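## Task

From the drawer of the cooler COLD, lift out the rear cooling block (the one farther from the handle) and set it on deck slot D2, lying flat and held within the slot's locators. Its 4 loose tubes must finish in their original bores. The front block must stay flat in its place with every tube in its bore. Plate P1 must stay on D1 as it is now. Release the block and move the gripper away at the end.

## Robot and tools

ROBOT AND SCENE. Two FANUC CRX-5iA six-joint arms, left_arm and right_arm, each carrying a Robotiq 140 mm two-finger gripper and a wrist camera. Scene frame: origin on the table top midway between the arms, +z up, +x outward over the table, left_arm on the +y side. The words left and right are arm names, not image sides. Base poses (scene frame): left_arm at (+0.058, +0.344, 0) m, quat_wxyz (+1.000, 0, 0, -0.023); right_arm at (+0.011, -0.456, 0) m, quat_wxyz (+0.996, 0, 0, +0.088). The cooler COLD is not anchored: it must stay within about a finger's width of its start, upright and barely rotated, and its open drawer rolls if pushed. D1 is the slot beside COLD, D2 the next one along. The idle arm may be parked out of the way. Occasionally a held part gets a short tug or a loose object gets nudged.

execute_actions. Arguments: actions (a list with zero or one item) and optional pictures (boolean). Empty list: returns the current state, no command. An item with rows (1 to 15 rows) and steps (1 to 15, default 15) runs that many control steps of 1/30 s; one row per step, the final row repeating if rows run out. An item with only steps (up to 300) is a wait, counted from the previous result, reply time included. A refused call moves nothing.

ROW LAYOUT. Always 18 numbers in [-1, 1], both arms included: left_arm's 6 joint values, then its gripper position, force_limit, speed; then the same 9 for right_arm. Joint order: waist, shoulder, elbow, forearm roll, wrist pitch, wrist roll. Joint values are offsets, not poses: they are taken from the joint angles in the latest result that printed them (if none yet in the scene, or for a second or later call in one reply, from where the robot stands when the action starts), never from the previous row. Scaling: 1.0 equals 1.983 rad for waist and shoulder, 2.38 rad for elbow, 2.975 rad for the three wrist joints. Joint ranges (rad): waist -3.491 to 3.491, shoulder -3.140 to 3.140, elbow -1.187 to 4.328, forearm roll -3.316 to 3.316, wrist pitch -3.140 to 3.140, wrist roll -3.927 to 3.927. A target more than 0.010 rad outside a range is refused; true ends may differ by 0.010 rad either way and outward targets are clipped there, reported as "joint sent to its limit" (possibly about an earlier action). No such line does not prove there is room left. Sending all-zero offsets is not a pause: it pulls the arm back to the reference angles.

GRIPPER NUMBERS are absolute settings, not offsets. position: +1 fully open (140 mm), about -0.8 pads touching, -1 closes until blocked. force_limit (parts up to 40 mm wide): -1 about 14 N, 0 about 60 N, +1 about 107 N. speed: -1 about 30 mm/s, 0 about 140, +1 about 250. To leave a gripper alone, resend its previous three numbers; 0 is a real command. Fingers point along the gripper's +z and open along its y. end_effector_position is the point between the closed pads; fingertips reach about 33 mm past it when closed, 9 mm when open, and move about 24 mm outward while closing, so keep that clearance above surfaces.

MOTION. Joint target speeds are capped (2.62, 3.14, 3.93 rad/s by joint group) with a 0.5 s ramp, joints of one arm finishing together. Each target stays within a lead of the measured angle (0.805 rad waist/shoulder, 0.966 elbow, 1.21 wrist joints), and targets that would put the gripper over 70 mm from its measured spot are shrunk, so big moves need several calls. Between calls the arms keep heading for the last row until they settle or a step is HELD.

RESULTS. State line per arm: end_effector_position (m) and end_effector_quat_wxyz in the scene frame; the printed position can be off, more at long reach. Joint positions and Joint velocities: one block per arm in column order (rad, rad/s). object_status: 0 moving, 1 blocked while opening, 2 blocked while closing (a grip), 3 at target or pads met (a thin part may still be held). position_measured is in counts, 3 open to 230 pads touching, not linear. "joint command not followed": a clearance check altered targets. HELD: steps whose row was not sent. MOTOR HOT warns of heating from holding loads; OVER-TEMPERATURE FAULT means brakes until cooled.

GRIPPING. Close with -1 and confirm object_status 2. Stopped fingers stay put until position changes by 0.01 or more, or the object yields or is lost. To squeeze harder, raise force_limit and switch position between -1 and -0.98.

FAULTS AND CARE. An arm halts for 10 s, skipping the rest of the call and yielding, if a joint hits its load limit (152 N m waist, shoulder, elbow; 38 N m wrist joints; held weight counts) or any outside force reaches 150 N. Keep the arms from striking or pressing each other. Never let anything fall or get knocked off the table; avoid drops, slips, slams and hard pushes. Smooth, economical motion is preferred.

zoom_image: camera (cam_head_left, cam_head_right, cam_high, cam_low, cam_left_wrist, cam_right_wrist) and region [x0, y0, x1, y1] in pixels from the top-left, at most 504 by 504. Head, high and low images are 504x504, wrist images 616x616 fisheye; calibration data were supplied.

read_manual: optional section, only "licences"; no motion.

finished_scene: scene, the number of the current scene; ends and grades it, cannot be undone. Replying with no tool call ends the remaining work.

Each tool is called as name(argument=value, ...) on one line, values as JSON.

## Session

execute_actions(actions=[])

Scene clock: 0.00 s of 6600.00 s.
left_arm: end_effector_position=(+0.4901, +0.7785, +0.2652) position_measured=3 object_status=3 end_effector_quat_wxyz=(+0.385, -0.358, +0.619, -0.584) | right_arm: end_effector_position=(+0.4916, -0.6538, +0.2424) position_measured=3 object_status=3 end_effector_quat_wxyz=(-0.151, -0.144, +0.883, -0.420)
Joint positions: left_arm=[ 1.485  0.602 -0.274  1.298 -1.765 -2.536] | right_arm=[ 0.151  0.268 -0.224  0.773 -1.63  -1.755]
Joint velocities: left_arm=[ 0.    -0.001 -0.    -0.     0.     0.   ] | right_arm=[-0.001  0.    -0.     0.     0.     0.   ]

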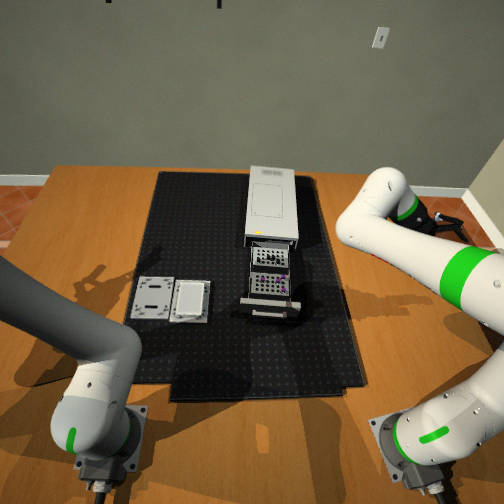

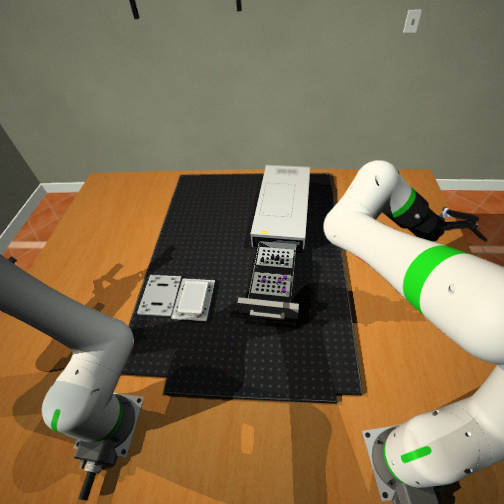

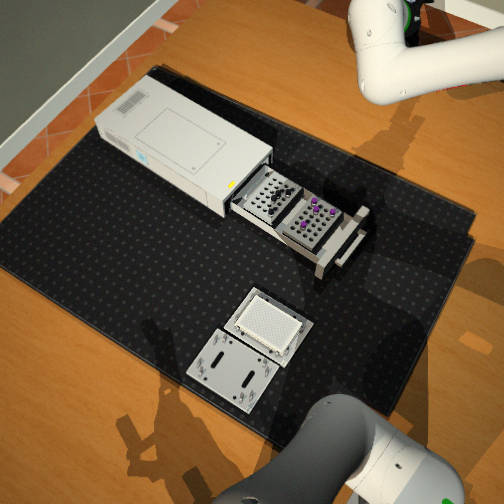

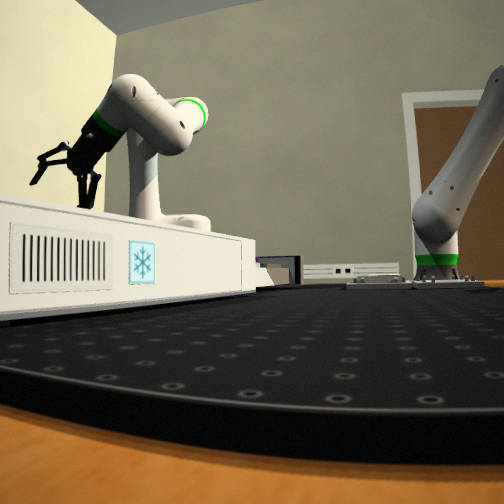

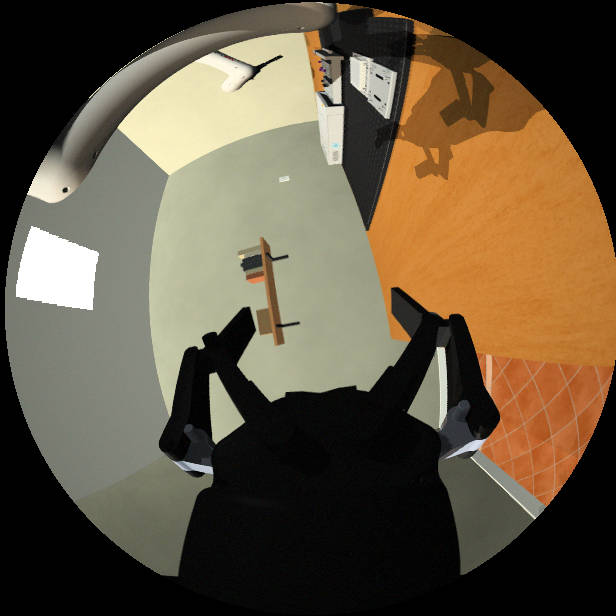

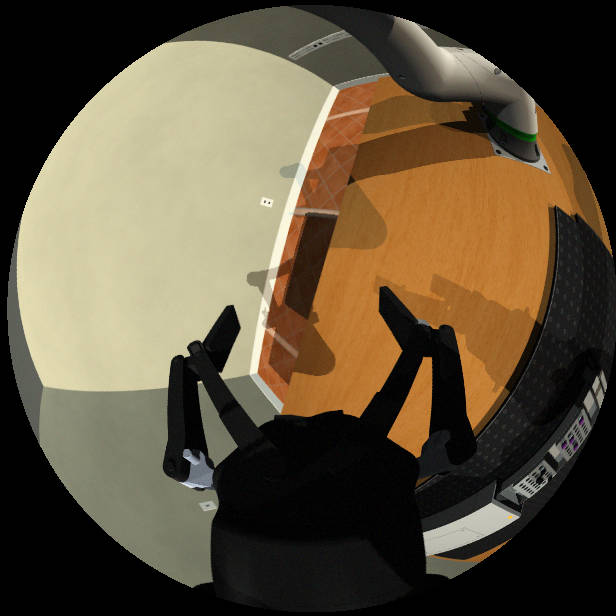

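zoom_image(camera="cam_high", region=[210, 140, 390, 290])

zoom_image(camera="cam_high", region=[175, 280, 325, 420])

zoom_image(camera="cam_head_left", region=[220, 220, 320, 330])

zoom_image(camera="cam_head_right", region=[220, 220, 320, 330])

Region (210, 140, 390, 290) of cam_high's 504x504 image, scaled by 2.800, with more detail than that image has.

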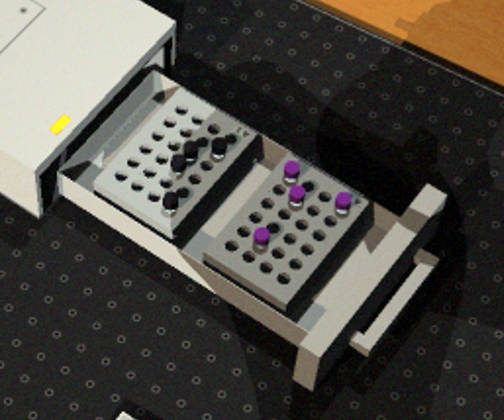

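Region (175, 280, 325, 420) of cam_high's 504x504 image, scaled by 3.360, with more detail than that image has; it fills the top 470 rows of this view, and the rest is white.

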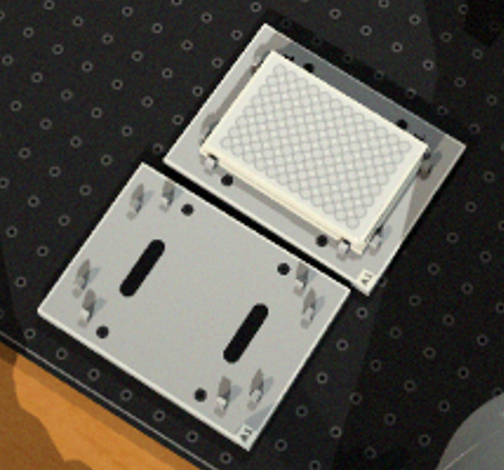

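Region (220, 220, 320, 330) of cam_head_left's 504x504 image, scaled by 4.582, with more detail than that image has; it fills the left 458 columns of this view, and the rest is white.

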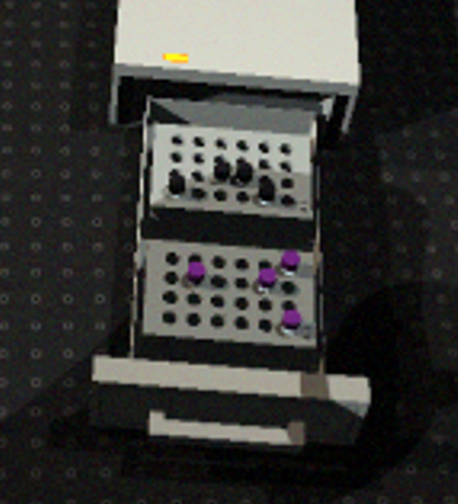

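Region (220, 220, 320, 330) of cam_head_right's 504x504 image, scaled by 4.582, with more detail than that image has; it fills the left 458 columns of this view, and the rest is white.

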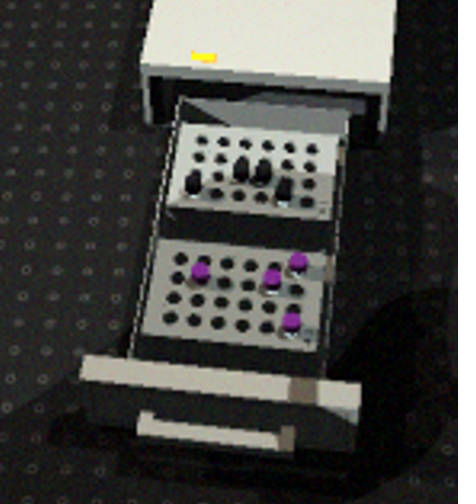

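execute_actions(actions=[{"rows": [[-0.6332,-0.3322,0.0542,-0.4363,0.0949,0.2629,1,0,0,-0.25,0,0,0,0,0,1,0,0]], "steps": 15}], pictures=false)

execute_actions(actions=[{"steps": 60}], pictures=false)

Scene clock: 120.50 s of 6600.00 s.
left_arm: end_effector_position=(+0.5460, +0.6087, +0.2442) position_measured=3 object_status=3 end_effector_quat_wxyz=(+0.190, -0.306, +0.764, -0.535) | right_arm: end_effector_position=(+0.4152, -0.7824, +0.2424) position_measured=3 object_status=3 end_effector_quat_wxyz=(-0.210, -0.015, +0.895, -0.394)
Joint positions: left_arm=[ 1.262  0.436 -0.242  0.977 -1.694 -2.339] | right_arm=[-0.138  0.268 -0.224  0.773 -1.63  -1.755]
Joint velocities: left_arm=[-0.593 -0.383  0.075 -0.753  0.164  0.452] | right_arm=[-0.718  0.     0.001 -0.     0.001  0.001]
Steps of this call (steps 1 to 90: nothing new was sent; then 117.00 s passed at rest; steps 91 to 105: all 15 steps of this action). Readings (joint positions | what the end effector reports):
91: left_arm=[1.485 0.602 -0.274 1.298 -1.765 -2.536] | right_arm=[0.151 0.268 -0.224 0.773 -1.630 -1.755] | left_arm position_measured=3 object_status=3 | right_arm position_measured=3 object_status=3
92: left_arm=[1.483 0.600 -0.274 1.295 -1.764 -2.534] | right_arm=[0.149 0.268 -0.224 0.773 -1.630 -1.755] | left_arm position_measured=3 object_status=3 | right_arm position_measured=3 object_status=3
94: left_arm=[1.463 0.583 -0.270 1.263 -1.757 -2.513] | right_arm=[0.128 0.268 -0.224 0.773 -1.630 -1.755] | left_arm position_measured=3 object_status=3 | right_arm position_measured=3 object_status=3
98: left_arm=[1.391 0.527 -0.259 1.157 -1.733 -2.447] | right_arm=[0.031 0.268 -0.224 0.773 -1.630 -1.755] | left_arm position_measured=3 object_status=3 | right_arm position_measured=3 object_status=3
105: the state above

Scene clock: 122.50 s of 6600.00 s.
left_arm: end_effector_position=(+0.4800, +0.2905, +0.2001) position_measured=3 object_status=3 end_effector_quat_wxyz=(+0.000, -0.001, +1.000, +0.000) | right_arm: end_effector_position=(+0.3395, -0.8583, +0.2424) position_measured=3 object_status=3 end_effector_quat_wxyz=(-0.250, +0.077, +0.892, -0.370)
Joint positions: left_arm=[ 0.23  -0.057 -0.145 -0.    -1.482 -1.754] | right_arm=[-0.345  0.268 -0.224  0.773 -1.63  -1.755]
Joint velocities: left_arm=[-0.    -0.001 -0.     0.    -0.    -0.   ] | right_arm=[-0.001 -0.001 -0.001 -0.001  0.    -0.001]
Steps of this call (steps 1 to 60: the robot went on to your last target). Readings (joint positions | what the end effector reports):
1: left_arm=[1.242 0.423 -0.239 0.952 -1.688 -2.324] | right_arm=[-0.163 0.268 -0.224 0.773 -1.630 -1.755] | left_arm position_measured=3 object_status=3 | right_arm position_measured=3 object_status=3
2: left_arm=[1.221 0.410 -0.236 0.926 -1.683 -2.309] | right_arm=[-0.187 0.268 -0.224 0.773 -1.630 -1.755] | left_arm position_measured=3 object_status=3 | right_arm position_measured=3 object_status=3
4: left_arm=[1.177 0.384 -0.231 0.875 -1.672 -2.278] | right_arm=[-0.235 0.268 -0.224 0.773 -1.630 -1.755] | left_arm position_measured=3 object_status=3 | right_arm position_measured=3 object_status=3
8: left_arm=[1.084 0.333 -0.221 0.773 -1.650 -2.217] | right_arm=[-0.320 0.268 -0.224 0.773 -1.630 -1.755] | left_arm position_measured=3 object_status=3 | right_arm position_measured=3 object_status=3
60: the state above
All arms were judged still, so your last target was given up. Only a new action makes them travel on or press farther. Fingers that are still opening or closing keep moving.

execute_actions(actions=[])

Scene clock: 123.83 s of 6600.00 s.
left_arm: end_effector_position=(+0.4800, +0.2905, +0.2001) position_measured=3 object_status=3 end_effector_quat_wxyz=(+0.000, -0.001, +1.000, +0.000) | right_arm: end_effector_position=(+0.3395, -0.8583, +0.2424) position_measured=3 object_status=3 end_effector_quat_wxyz=(-0.250, +0.077, +0.892, -0.370)
Joint positions: left_arm=[ 0.23  -0.057 -0.145 -0.    -1.482 -1.754] | right_arm=[-0.345  0.268 -0.224  0.773 -1.63  -1.755]
Joint velocities: left_arm=[-0.  0.  0. -0.  0. -0.] | right_arm=[-0.    -0.002 -0.    -0.     0.002 -0.001]
Steps of this call (steps 1 to 40: nothing new was sent). Readings (joint positions | what the end effector reports):
1: left_arm=[0.230 -0.057 -0.145 -0.000 -1.482 -1.754] | right_arm=[-0.345 0.268 -0.224 0.773 -1.630 -1.755] | left_arm position_measured=3 object_status=3 | right_arm position_measured=3 object_status=3
2: left_arm=[0.230 -0.057 -0.145 -0.000 -1.482 -1.754] | right_arm=[-0.345 0.268 -0.224 0.773 -1.630 -1.755] | left_arm position_measured=3 object_status=3 | right_arm position_measured=3 object_status=3
4: left_arm=[0.230 -0.057 -0.145 -0.000 -1.482 -1.754] | right_arm=[-0.345 0.268 -0.224 0.773 -1.630 -1.755] | left_arm position_measured=3 object_status=3 | right_arm position_measured=3 object_status=3
8: left_arm=[0.230 -0.057 -0.145 -0.000 -1.482 -1.754] | right_arm=[-0.345 0.268 -0.224 0.773 -1.630 -1.755] | left_arm position_measured=3 object_status=3 | right_arm position_measured=3 object_status=3
40: the state above
camera_calibration (this result's frames):
cam_left_wrist: T_world_to_cam=[[0.169786, 0.98526, -0.0208781, -0.359431], [0.925531, -0.152145, 0.346762, -0.464414], [0.338474, -0.0781986, -0.937721, 0.24165], [0, 0, 0, 1]] pos_world=[0.409064, 0.302372, 0.380137]
cam_right_wrist: T_world_to_cam=[[0.0735221, 0.696135, -0.714136, 0.739664], [0.996435, -0.0809889, 0.023638, -0.412973], [-0.0413818, -0.713328, -0.699608, -0.243403], [0, 0, 0, 1]] pos_world=[0.347046, -0.721979, 0.367696]

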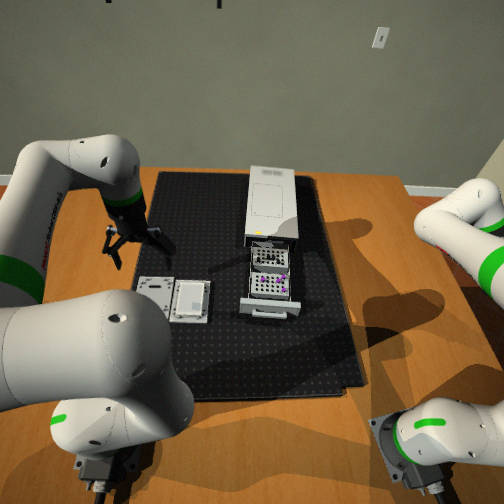

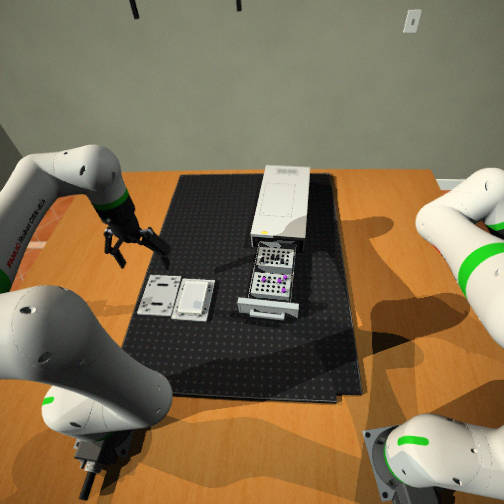

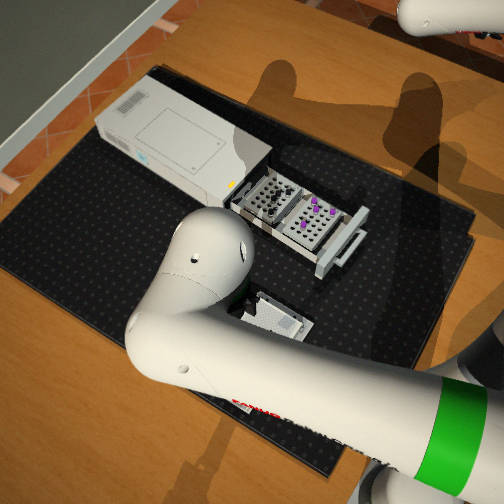

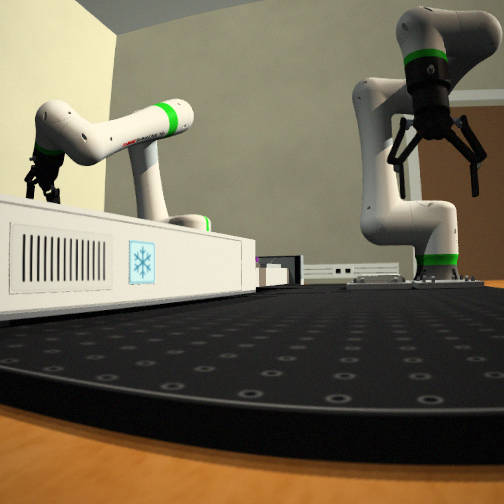

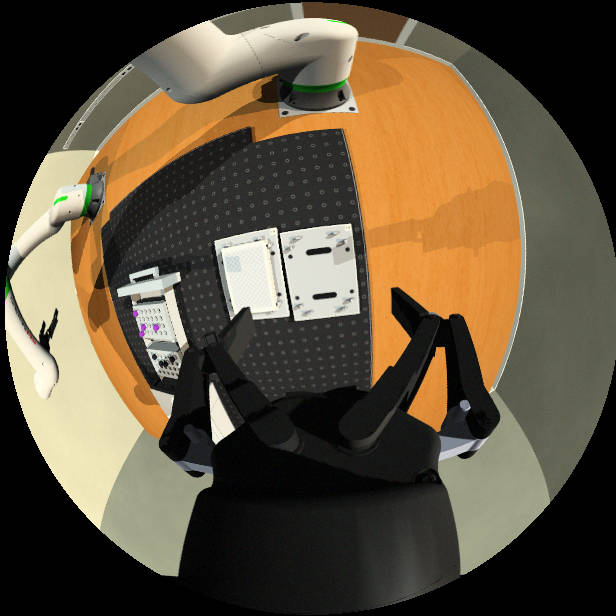

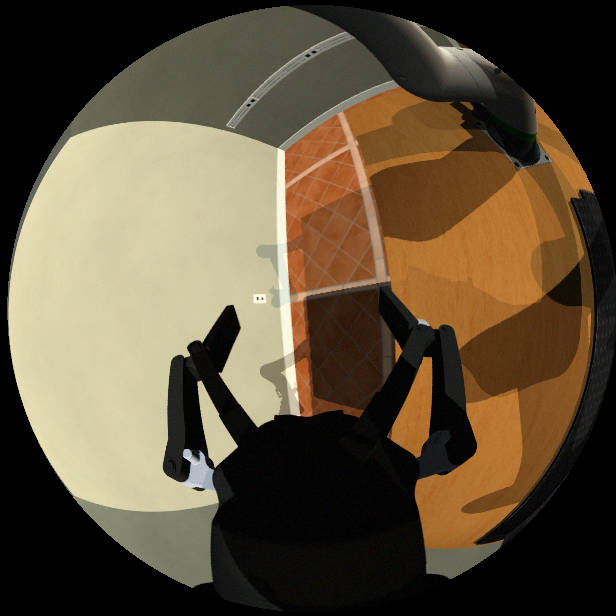

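zoom_image(camera="cam_left_wrist", region=[270, 215, 380, 325])

zoom_image(camera="cam_low", region=[230, 220, 504, 310])

Region (270, 215, 380, 325) of cam_left_wrist's 616x616 image, scaled by 4.582, with more detail than that image has.

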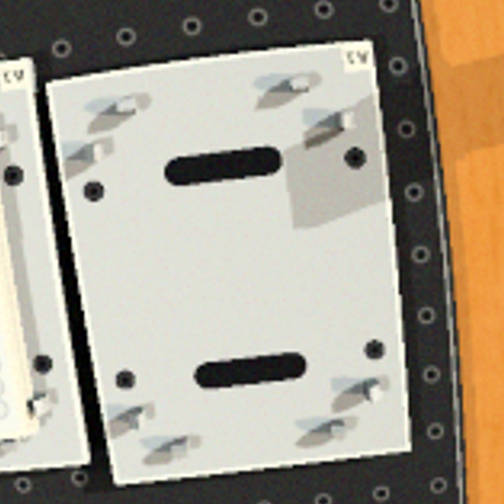

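Region (230, 220, 504, 310) of cam_low's 504x504 image, scaled by 1.839, with more detail than that image has; it fills the top 166 rows of this view, and the rest is white.

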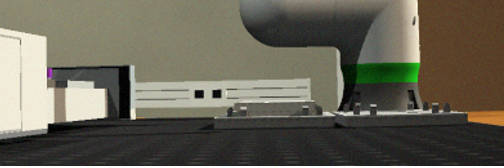

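zoom_image(camera="cam_left_wrist", region=[370, 270, 450, 350])

zoom_image(camera="cam_left_wrist", region=[200, 285, 280, 365])

Region (370, 270, 450, 350) of cam_left_wrist's 616x616 image, scaled by 6.300, with more detail than that image has.

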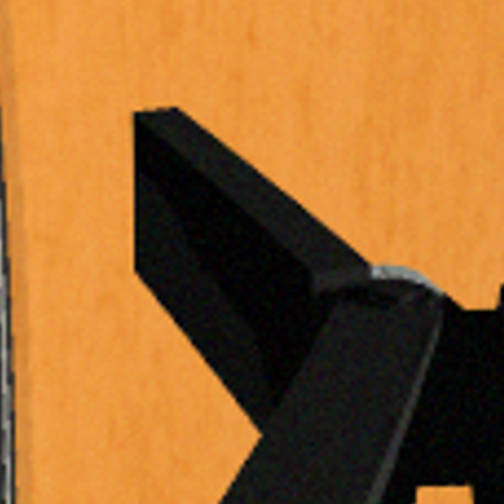

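Region (200, 285, 280, 365) of cam_left_wrist's 616x616 image, scaled by 6.300, with more detail than that image has.

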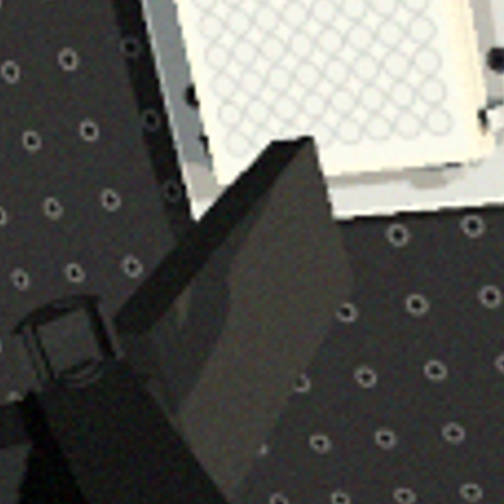

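execute_actions(actions=[{"rows": [[-0.3504,0.4358,0.4868,0,-0.0992,0.7613,1,0,0,0,0,0,0,0,0,1,0,0]], "steps": 15}], pictures=false)

execute_actions(actions=[{"steps": 45}])

Scene clock: 181.70 s of 6600.00 s.
left_arm: end_effector_position=(+0.5681, +0.1859, +0.2237) position_measured=3 object_status=3 end_effector_quat_wxyz=(-0.010, -0.117, +0.993, +0.002) | right_arm: end_effector_position=(+0.3395, -0.8583, +0.2424) position_measured=3 object_status=3 end_effector_quat_wxyz=(-0.250, +0.077, +0.892, -0.370)
Joint positions: left_arm=[-0.009  0.235  0.227 -0.    -1.584 -1.28 ] | right_arm=[-0.345  0.268 -0.224  0.773 -1.63  -1.755]
Joint velocities: left_arm=[-0.522  0.654  0.901  0.    -0.222  1.263] | right_arm=[ 0.001 -0.    -0.     0.001  0.    -0.   ]
Steps of this call (steps 1 to 90: nothing new was sent; then 54.37 s passed at rest; steps 91 to 105: all 15 steps of this action). Readings (joint positions | what the end effector reports):
91: left_arm=[0.230 -0.057 -0.145 -0.000 -1.482 -1.754] | right_arm=[-0.345 0.268 -0.224 0.773 -1.630 -1.755] | left_arm position_measured=3 object_status=3 | right_arm position_measured=3 object_status=3
92: left_arm=[0.228 -0.055 -0.142 -0.000 -1.483 -1.750] | right_arm=[-0.345 0.268 -0.224 0.773 -1.630 -1.755] | left_arm position_measured=3 object_status=3 | right_arm position_measured=3 object_status=3
94: left_arm=[0.210 -0.034 -0.117 -0.000 -1.491 -1.719] | right_arm=[-0.345 0.268 -0.224 0.773 -1.630 -1.755] | left_arm position_measured=3 object_status=3 | right_arm position_measured=3 object_status=3
98: left_arm=[0.124 0.067 0.005 -0.000 -1.527 -1.567] | right_arm=[-0.345 0.268 -0.224 0.773 -1.630 -1.755] | left_arm position_measured=3 object_status=3 | right_arm position_measured=3 object_status=3
105: the state above

Scene clock: 183.20 s of 6600.00 s.
left_arm: end_effector_position=(+0.6199, -0.1198, +0.2001) position_measured=3 object_status=3 end_effector_quat_wxyz=(-0.000, +0.707, -0.707, -0.000) | right_arm: end_effector_position=(+0.3395, -0.8583, +0.2424) position_measured=3 object_status=3 end_effector_quat_wxyz=(-0.250, +0.077, +0.892, -0.370)
Joint positions: left_arm=[-0.465  0.807  1.014 -0.    -1.777  0.511] | right_arm=[-0.345  0.268 -0.224  0.773 -1.63  -1.755]
Joint velocities: left_arm=[ 0.     0.001  0.    -0.    -0.001  0.   ] | right_arm=[-0.     0.     0.001  0.     0.    -0.001]
Steps of this call (steps 1 to 45: the robot went on to your last target). Readings (joint positions | what the end effector reports):
1: left_arm=[-0.027 0.257 0.258 -0.000 -1.591 -1.237] | right_arm=[-0.345 0.268 -0.224 0.773 -1.630 -1.755] | left_arm position_measured=3 object_status=3 | right_arm position_measured=3 object_status=3
2: left_arm=[-0.044 0.279 0.287 -0.000 -1.598 -1.192] | right_arm=[-0.345 0.268 -0.224 0.773 -1.630 -1.755] | left_arm position_measured=3 object_status=3 | right_arm position_measured=3 object_status=3
4: left_arm=[-0.078 0.321 0.346 -0.000 -1.613 -1.100] | right_arm=[-0.345 0.268 -0.224 0.773 -1.630 -1.755] | left_arm position_measured=3 object_status=3 | right_arm position_measured=3 object_status=3
8: left_arm=[-0.142 0.402 0.457 -0.000 -1.640 -0.902] | right_arm=[-0.345 0.268 -0.224 0.773 -1.630 -1.755] | left_arm position_measured=3 object_status=3 | right_arm position_measured=3 object_status=3
45: the state above
camera_calibration (this result's frames):
cam_left_wrist: T_world_to_cam=[[-0.985113, 0.170565, -0.0214323, 0.639489], [0.152693, 0.925458, 0.346716, -0.048135], [0.0789725, 0.338282, -0.937725, 0.372959], [0, 0, 0, 1]] pos_world=[0.607866, -0.190693, 0.380128]
cam_right_wrist: T_world_to_cam=[[0.0735218, 0.696136, -0.714136, 0.739665], [0.996435, -0.0809887, 0.0236377, -0.412972], [-0.0413819, -0.713328, -0.699608, -0.243403], [0, 0, 0, 1]] pos_world=[0.347046, -0.721979, 0.367696]

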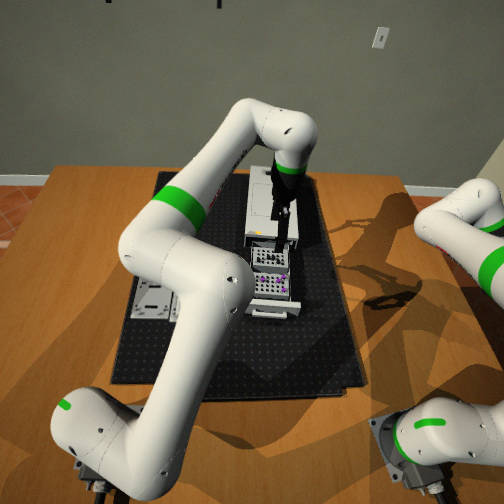

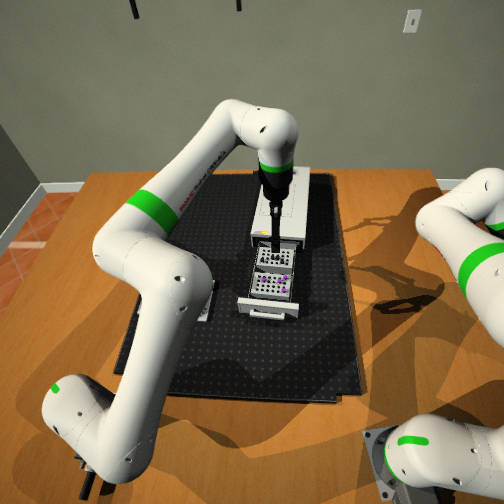

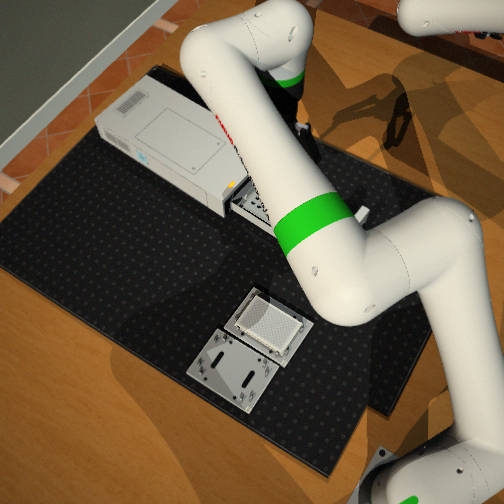

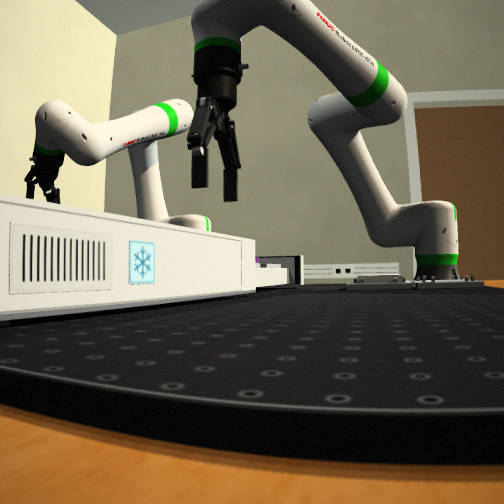

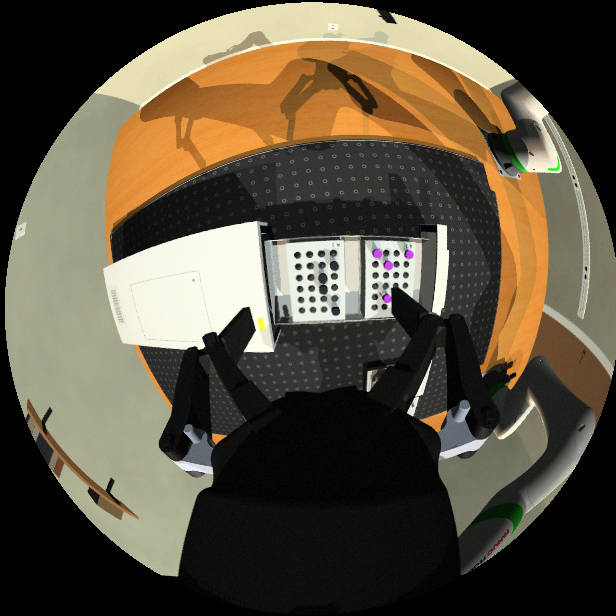

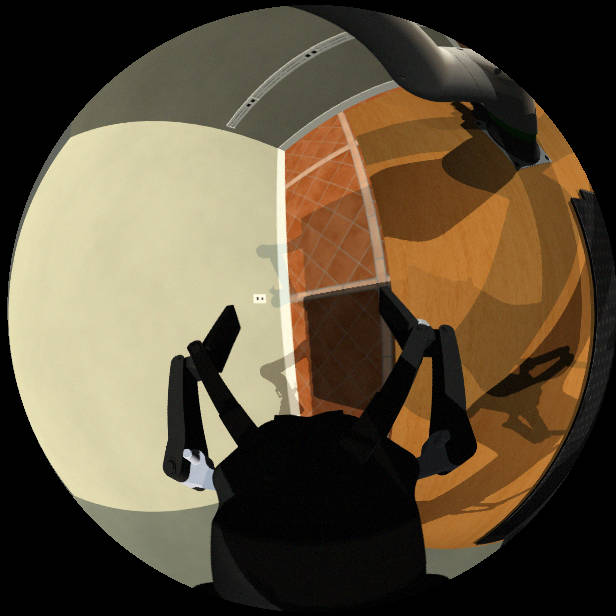

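zoom_image(camera="cam_left_wrist", region=[250, 215, 380, 345])

Region (250, 215, 380, 345) of cam_left_wrist's 616x616 image, scaled by 3.877, with more detail than that image has.

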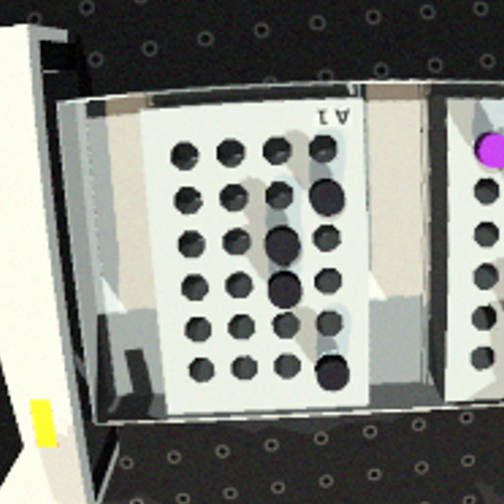

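execute_actions(actions=[{"rows": [[0.0023,-0.0098,-0.0830,0,0.0598,-0.0319,0.45,0,0,0,0,0,0,0,0,1,0,0]], "steps": 15}], pictures=false)

execute_actions(actions=[{"steps": 10}])

Scene clock: 254.23 s of 6600.00 s.
left_arm: end_effector_position=(+0.6249, -0.1190, +0.1301) position_measured=72 object_status=0 end_effector_quat_wxyz=(-0.000, +0.675, -0.738, -0.000) | right_arm: end_effector_position=(+0.3395, -0.8583, +0.2424) position_measured=3 object_status=3 end_effector_quat_wxyz=(-0.250, +0.077, +0.892, -0.370)
Joint positions: left_arm=[-0.461  0.788  0.817 -0.    -1.6    0.416] | right_arm=[-0.345  0.268 -0.224  0.773 -1.63  -1.755]
Joint velocities: left_arm=[ 0.    -0.    -0.004  0.     0.002 -0.001] | right_arm=[-0.    -0.    -0.     0.001 -0.     0.   ]
Steps of this call (steps 1 to 15: the robot went on to your last target; steps 16 to 90: nothing new was sent; then 67.53 s passed at rest; steps 91 to 105: all 15 steps of this action). Readings (joint positions | what the end effector reports):
91: left_arm=[-0.465 0.807 1.014 -0.000 -1.777 0.511] | right_arm=[-0.345 0.268 -0.224 0.773 -1.630 -1.755] | left_arm position_measured=3 object_status=0 | right_arm position_measured=3 object_status=3
92: left_arm=[-0.465 0.807 1.012 -0.000 -1.776 0.510] | right_arm=[-0.345 0.268 -0.224 0.773 -1.630 -1.755] | left_arm position_measured=5 object_status=0 | right_arm position_measured=3 object_status=3
94: left_arm=[-0.465 0.805 0.987 -0.000 -1.753 0.498] | right_arm=[-0.345 0.268 -0.224 0.773 -1.630 -1.755] | left_arm position_measured=20 object_status=0 | right_arm position_measured=3 object_status=3
98: left_arm=[-0.462 0.794 0.870 -0.000 -1.649 0.442] | right_arm=[-0.345 0.268 -0.224 0.773 -1.630 -1.755] | left_arm position_measured=51 object_status=0 | right_arm position_measured=3 object_status=3
105: the state above

Scene clock: 254.57 s of 6600.00 s.
left_arm: end_effector_position=(+0.6249, -0.1188, +0.1298) position_measured=72 object_status=3 end_effector_quat_wxyz=(-0.000, +0.675, -0.738, -0.000) | right_arm: end_effector_position=(+0.3395, -0.8583, +0.2424) position_measured=3 object_status=3 end_effector_quat_wxyz=(-0.250, +0.077, +0.892, -0.370)
Joint positions: left_arm=[-0.461  0.788  0.816 -0.    -1.6    0.416] | right_arm=[-0.345  0.268 -0.224  0.773 -1.63  -1.755]
Joint velocities: left_arm=[ 0.     0.001  0.001 -0.     0.    -0.   ] | right_arm=[ 0.    -0.     0.     0.001 -0.001 -0.001]
Steps of this call (steps 1 to 10: the robot went on to your last target). Readings (joint positions | what the end effector reports):
1: left_arm=[-0.461 0.788 0.816 -0.000 -1.600 0.416] | right_arm=[-0.345 0.268 -0.224 0.773 -1.630 -1.755] | left_arm position_measured=72 object_status=0 | right_arm position_measured=3 object_status=3
2: left_arm=[-0.461 0.788 0.816 -0.000 -1.600 0.416] | right_arm=[-0.345 0.268 -0.224 0.773 -1.630 -1.755] | left_arm position_measured=72 object_status=3 | right_arm position_measured=3 object_status=3
4: left_arm=[-0.461 0.788 0.816 -0.000 -1.600 0.416] | right_arm=[-0.345 0.268 -0.224 0.773 -1.630 -1.755] | left_arm position_measured=72 object_status=3 | right_arm position_measured=3 object_status=3
8: left_arm=[-0.461 0.788 0.816 -0.000 -1.600 0.416] | right_arm=[-0.345 0.268 -0.224 0.773 -1.630 -1.755] | left_arm position_measured=72 object_status=3 | right_arm position_measured=3 object_status=3
10: the state above
camera_calibration (this result's frames):
cam_left_wrist: T_world_to_cam=[[-0.965691, 0.258822, -0.0212432, 0.641083], [0.235696, 0.907863, 0.346745, -0.0794048], [0.109031, 0.329842, -0.937719, 0.286609], [0, 0, 0, 1]] pos_world=[0.606555, -0.188374, 0.30991]
cam_right_wrist: T_world_to_cam=[[0.073522, 0.696135, -0.714136, 0.739664], [0.996435, -0.080989, 0.0236377, -0.412973], [-0.0413821, -0.713328, -0.699608, -0.243403], [0, 0, 0, 1]] pos_world=[0.347046, -0.721979, 0.367696]

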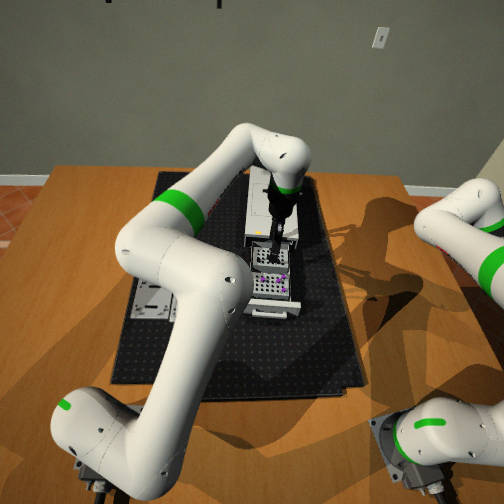

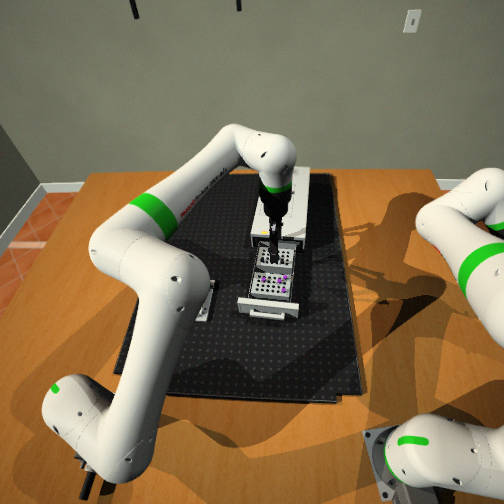

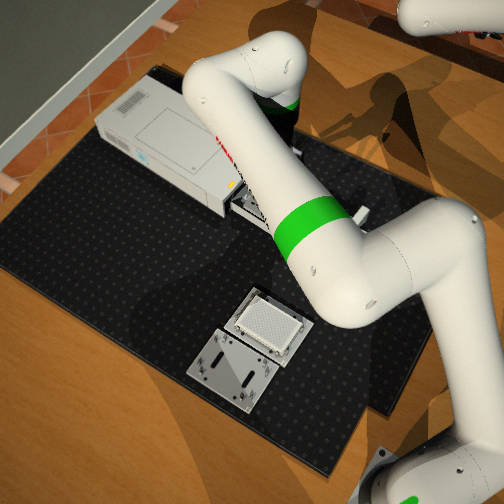

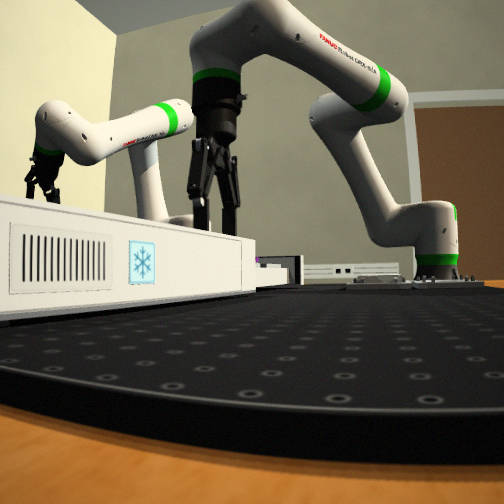

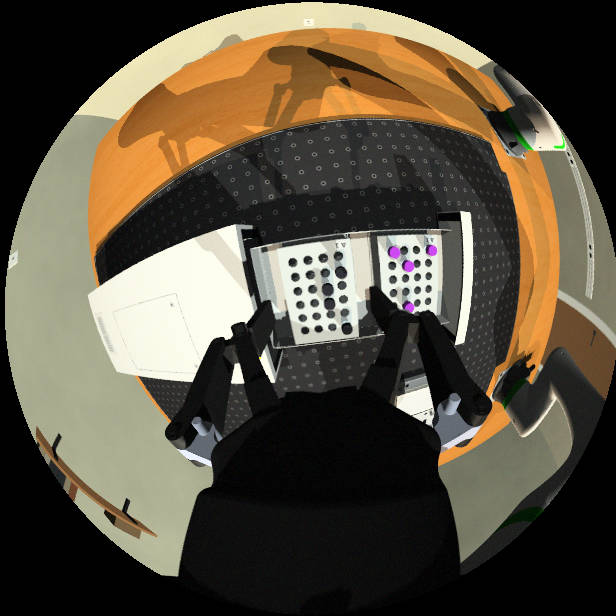

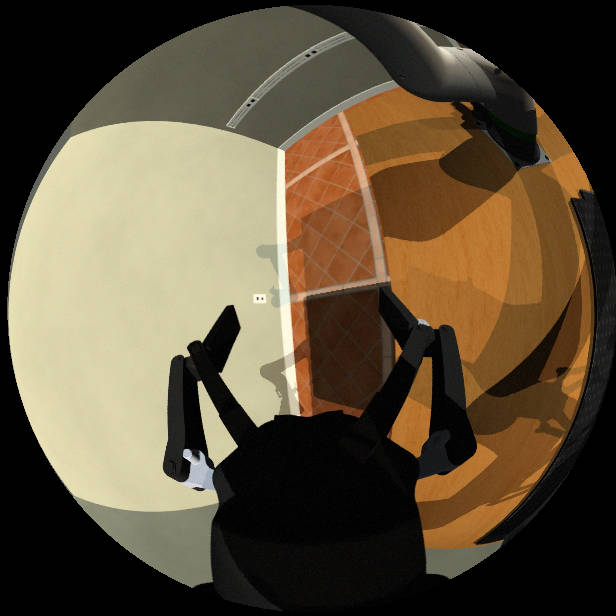

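zoom_image(camera="cam_left_wrist", region=[240, 215, 390, 365])

Region (240, 215, 390, 365) of cam_left_wrist's 616x616 image, scaled by 3.360, with more detail than that image has.

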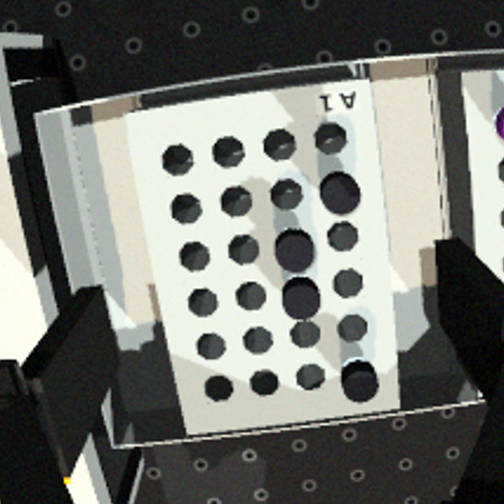

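zoom_image(camera="cam_left_wrist", region=[225, 215, 295, 285])

zoom_image(camera="cam_left_wrist", region=[335, 222, 405, 292])

zoom_image(camera="cam_low", region=[225, 225, 315, 300])

Region (225, 215, 295, 285) of cam_left_wrist's 616x616 image, scaled by 7.200, with more detail than that image has.

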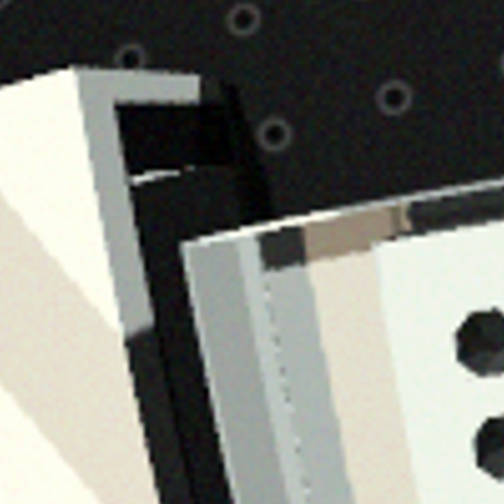

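Region (335, 222, 405, 292) of cam_left_wrist's 616x616 image, scaled by 7.200, with more detail than that image has.

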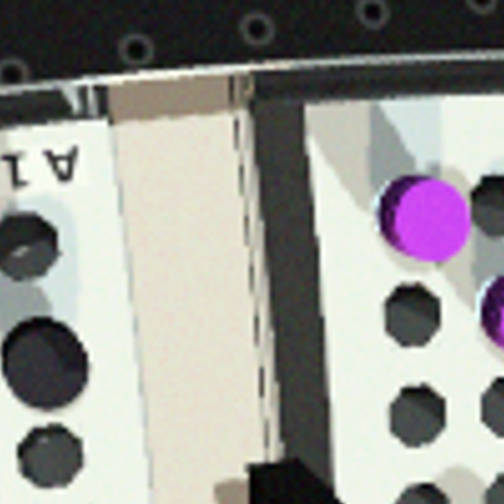

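Region (225, 225, 315, 300) of cam_low's 504x504 image, scaled by 5.600, with more detail than that image has.

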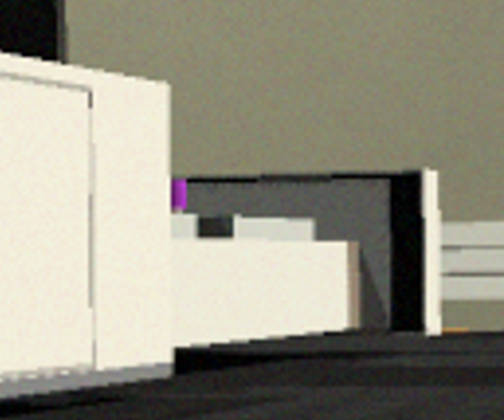

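execute_actions(actions=[{"rows": [[0.0010,-0.00084,-0.03538,0,0.02775,0.0013,0.42,0,0,0,0,0,0,0,0,1,0,0]], "steps": 15}])

Scene clock: 329.00 s of 6600.00 s.
left_arm: end_effector_position=(+0.6250, -0.1172, +0.0949) position_measured=76 object_status=3 end_effector_quat_wxyz=(-0.000, +0.677, -0.736, -0.000) | right_arm: end_effector_position=(+0.3395, -0.8583, +0.2424) position_measured=3 object_status=3 end_effector_quat_wxyz=(-0.250, +0.077, +0.892, -0.370)
Joint positions: left_arm=[-0.459  0.786  0.732 -0.001 -1.517  0.42 ] | right_arm=[-0.345  0.268 -0.224  0.773 -1.63  -1.755]
Joint velocities: left_arm=[ 0.    -0.001 -0.001  0.     0.001  0.001] | right_arm=[ 0.    -0.001  0.    -0.    -0.002  0.   ]
Steps of this call (steps 1 to 15: the robot went on to your last target; steps 16 to 90: nothing new was sent; then 70.93 s passed at rest; steps 91 to 105: all 15 steps of this action). Readings (joint positions | what the end effector reports):
91: left_arm=[-0.461 0.788 0.816 -0.000 -1.599 0.416] | right_arm=[-0.345 0.268 -0.224 0.773 -1.630 -1.755] | left_arm position_measured=72 object_status=0 | right_arm position_measured=3 object_status=3
92: left_arm=[-0.461 0.788 0.814 -0.000 -1.597 0.416] | right_arm=[-0.345 0.268 -0.224 0.773 -1.630 -1.755] | left_arm position_measured=73 object_status=0 | right_arm position_measured=3 object_status=3
94: left_arm=[-0.460 0.787 0.789 -0.000 -1.572 0.417] | right_arm=[-0.345 0.268 -0.224 0.773 -1.630 -1.755] | left_arm position_measured=76 object_status=0 | right_arm position_measured=3 object_status=3
98: left_arm=[-0.459 0.787 0.735 -0.001 -1.520 0.420] | right_arm=[-0.345 0.268 -0.224 0.773 -1.630 -1.755] | left_arm position_measured=76 object_status=3 | right_arm position_measured=3 object_status=3
105: the state above
camera_calibration (this result's frames):
cam_left_wrist: T_world_to_cam=[[-0.967172, 0.253218, -0.0214349, 0.640349], [0.230348, 0.909182, 0.346884, -0.0653239], [0.107326, 0.330559, -0.937663, 0.254456], [0, 0, 0, 1]] pos_world=[0.607065, -0.186869, 0.27498]
cam_right_wrist: T_world_to_cam=[[0.0735219, 0.696135, -0.714136, 0.739665], [0.996435, -0.0809886, 0.0236379, -0.412972], [-0.0413817, -0.713328, -0.699608, -0.243403], [0, 0, 0, 1]] pos_world=[0.347046, -0.721979, 0.367696]

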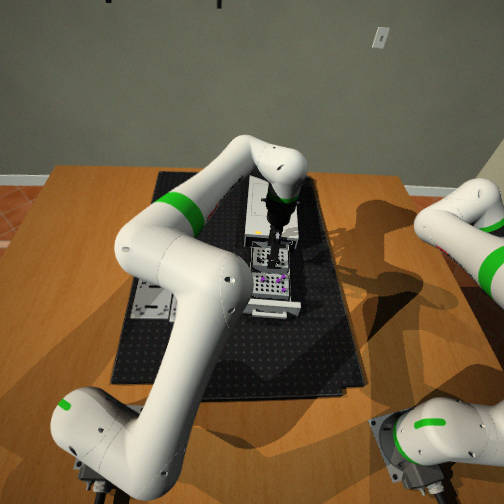

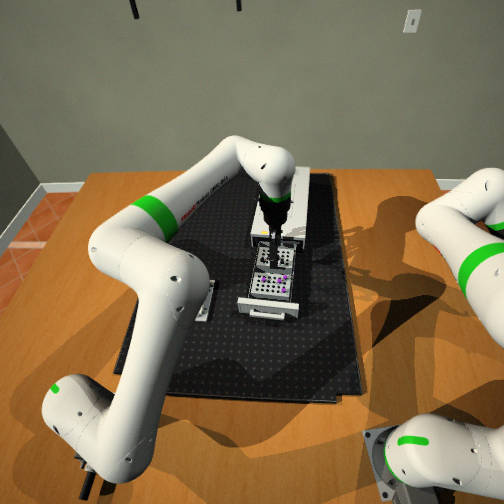

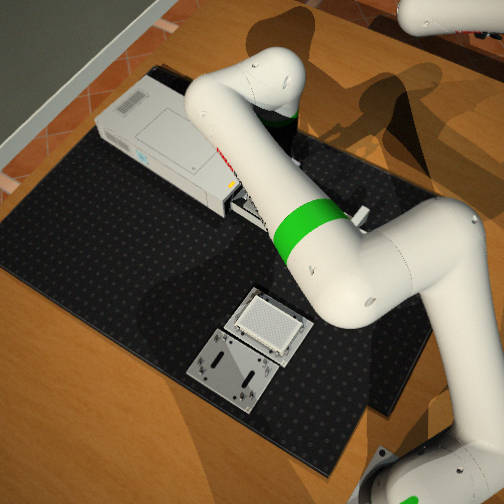

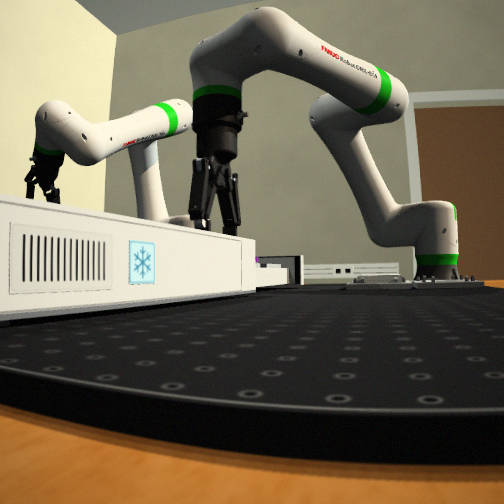

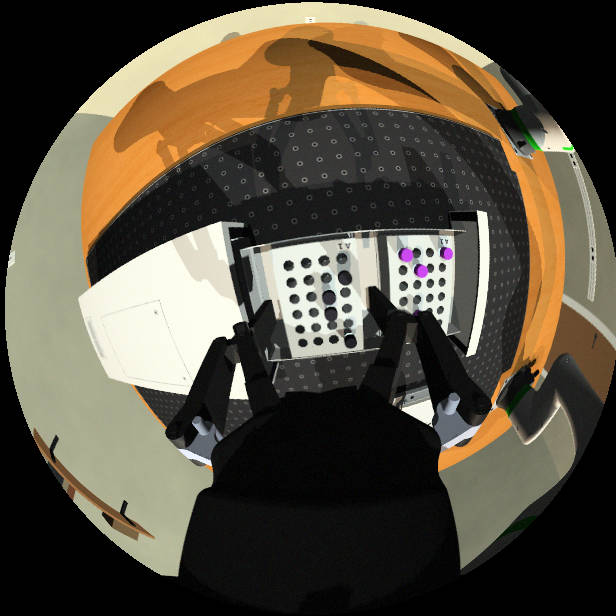

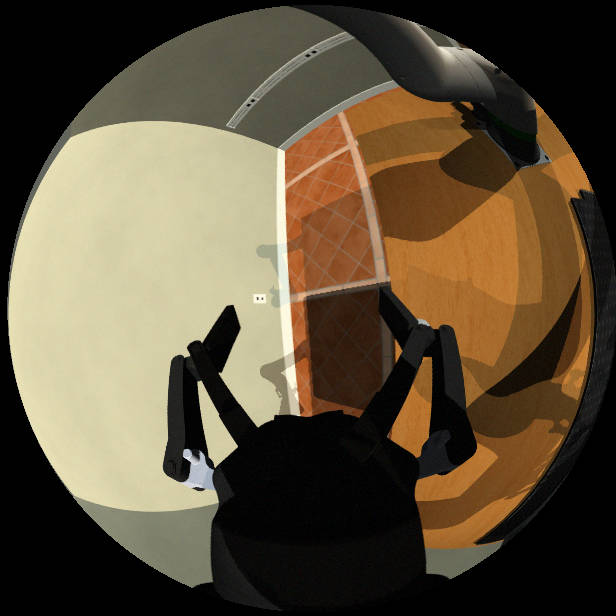

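zoom_image(camera="cam_left_wrist", region=[240, 225, 390, 375])

Region (240, 225, 390, 375) of cam_left_wrist's 616x616 image, scaled by 3.360, with more detail than that image has.

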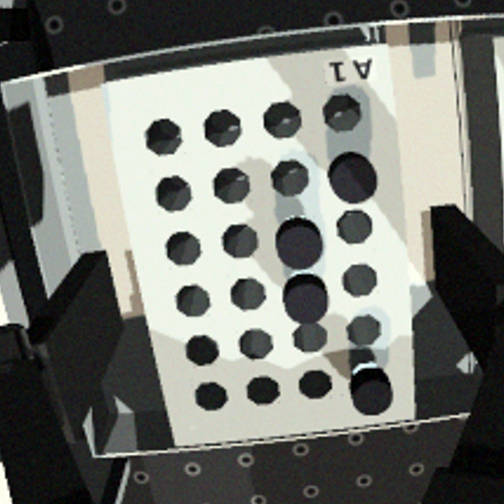

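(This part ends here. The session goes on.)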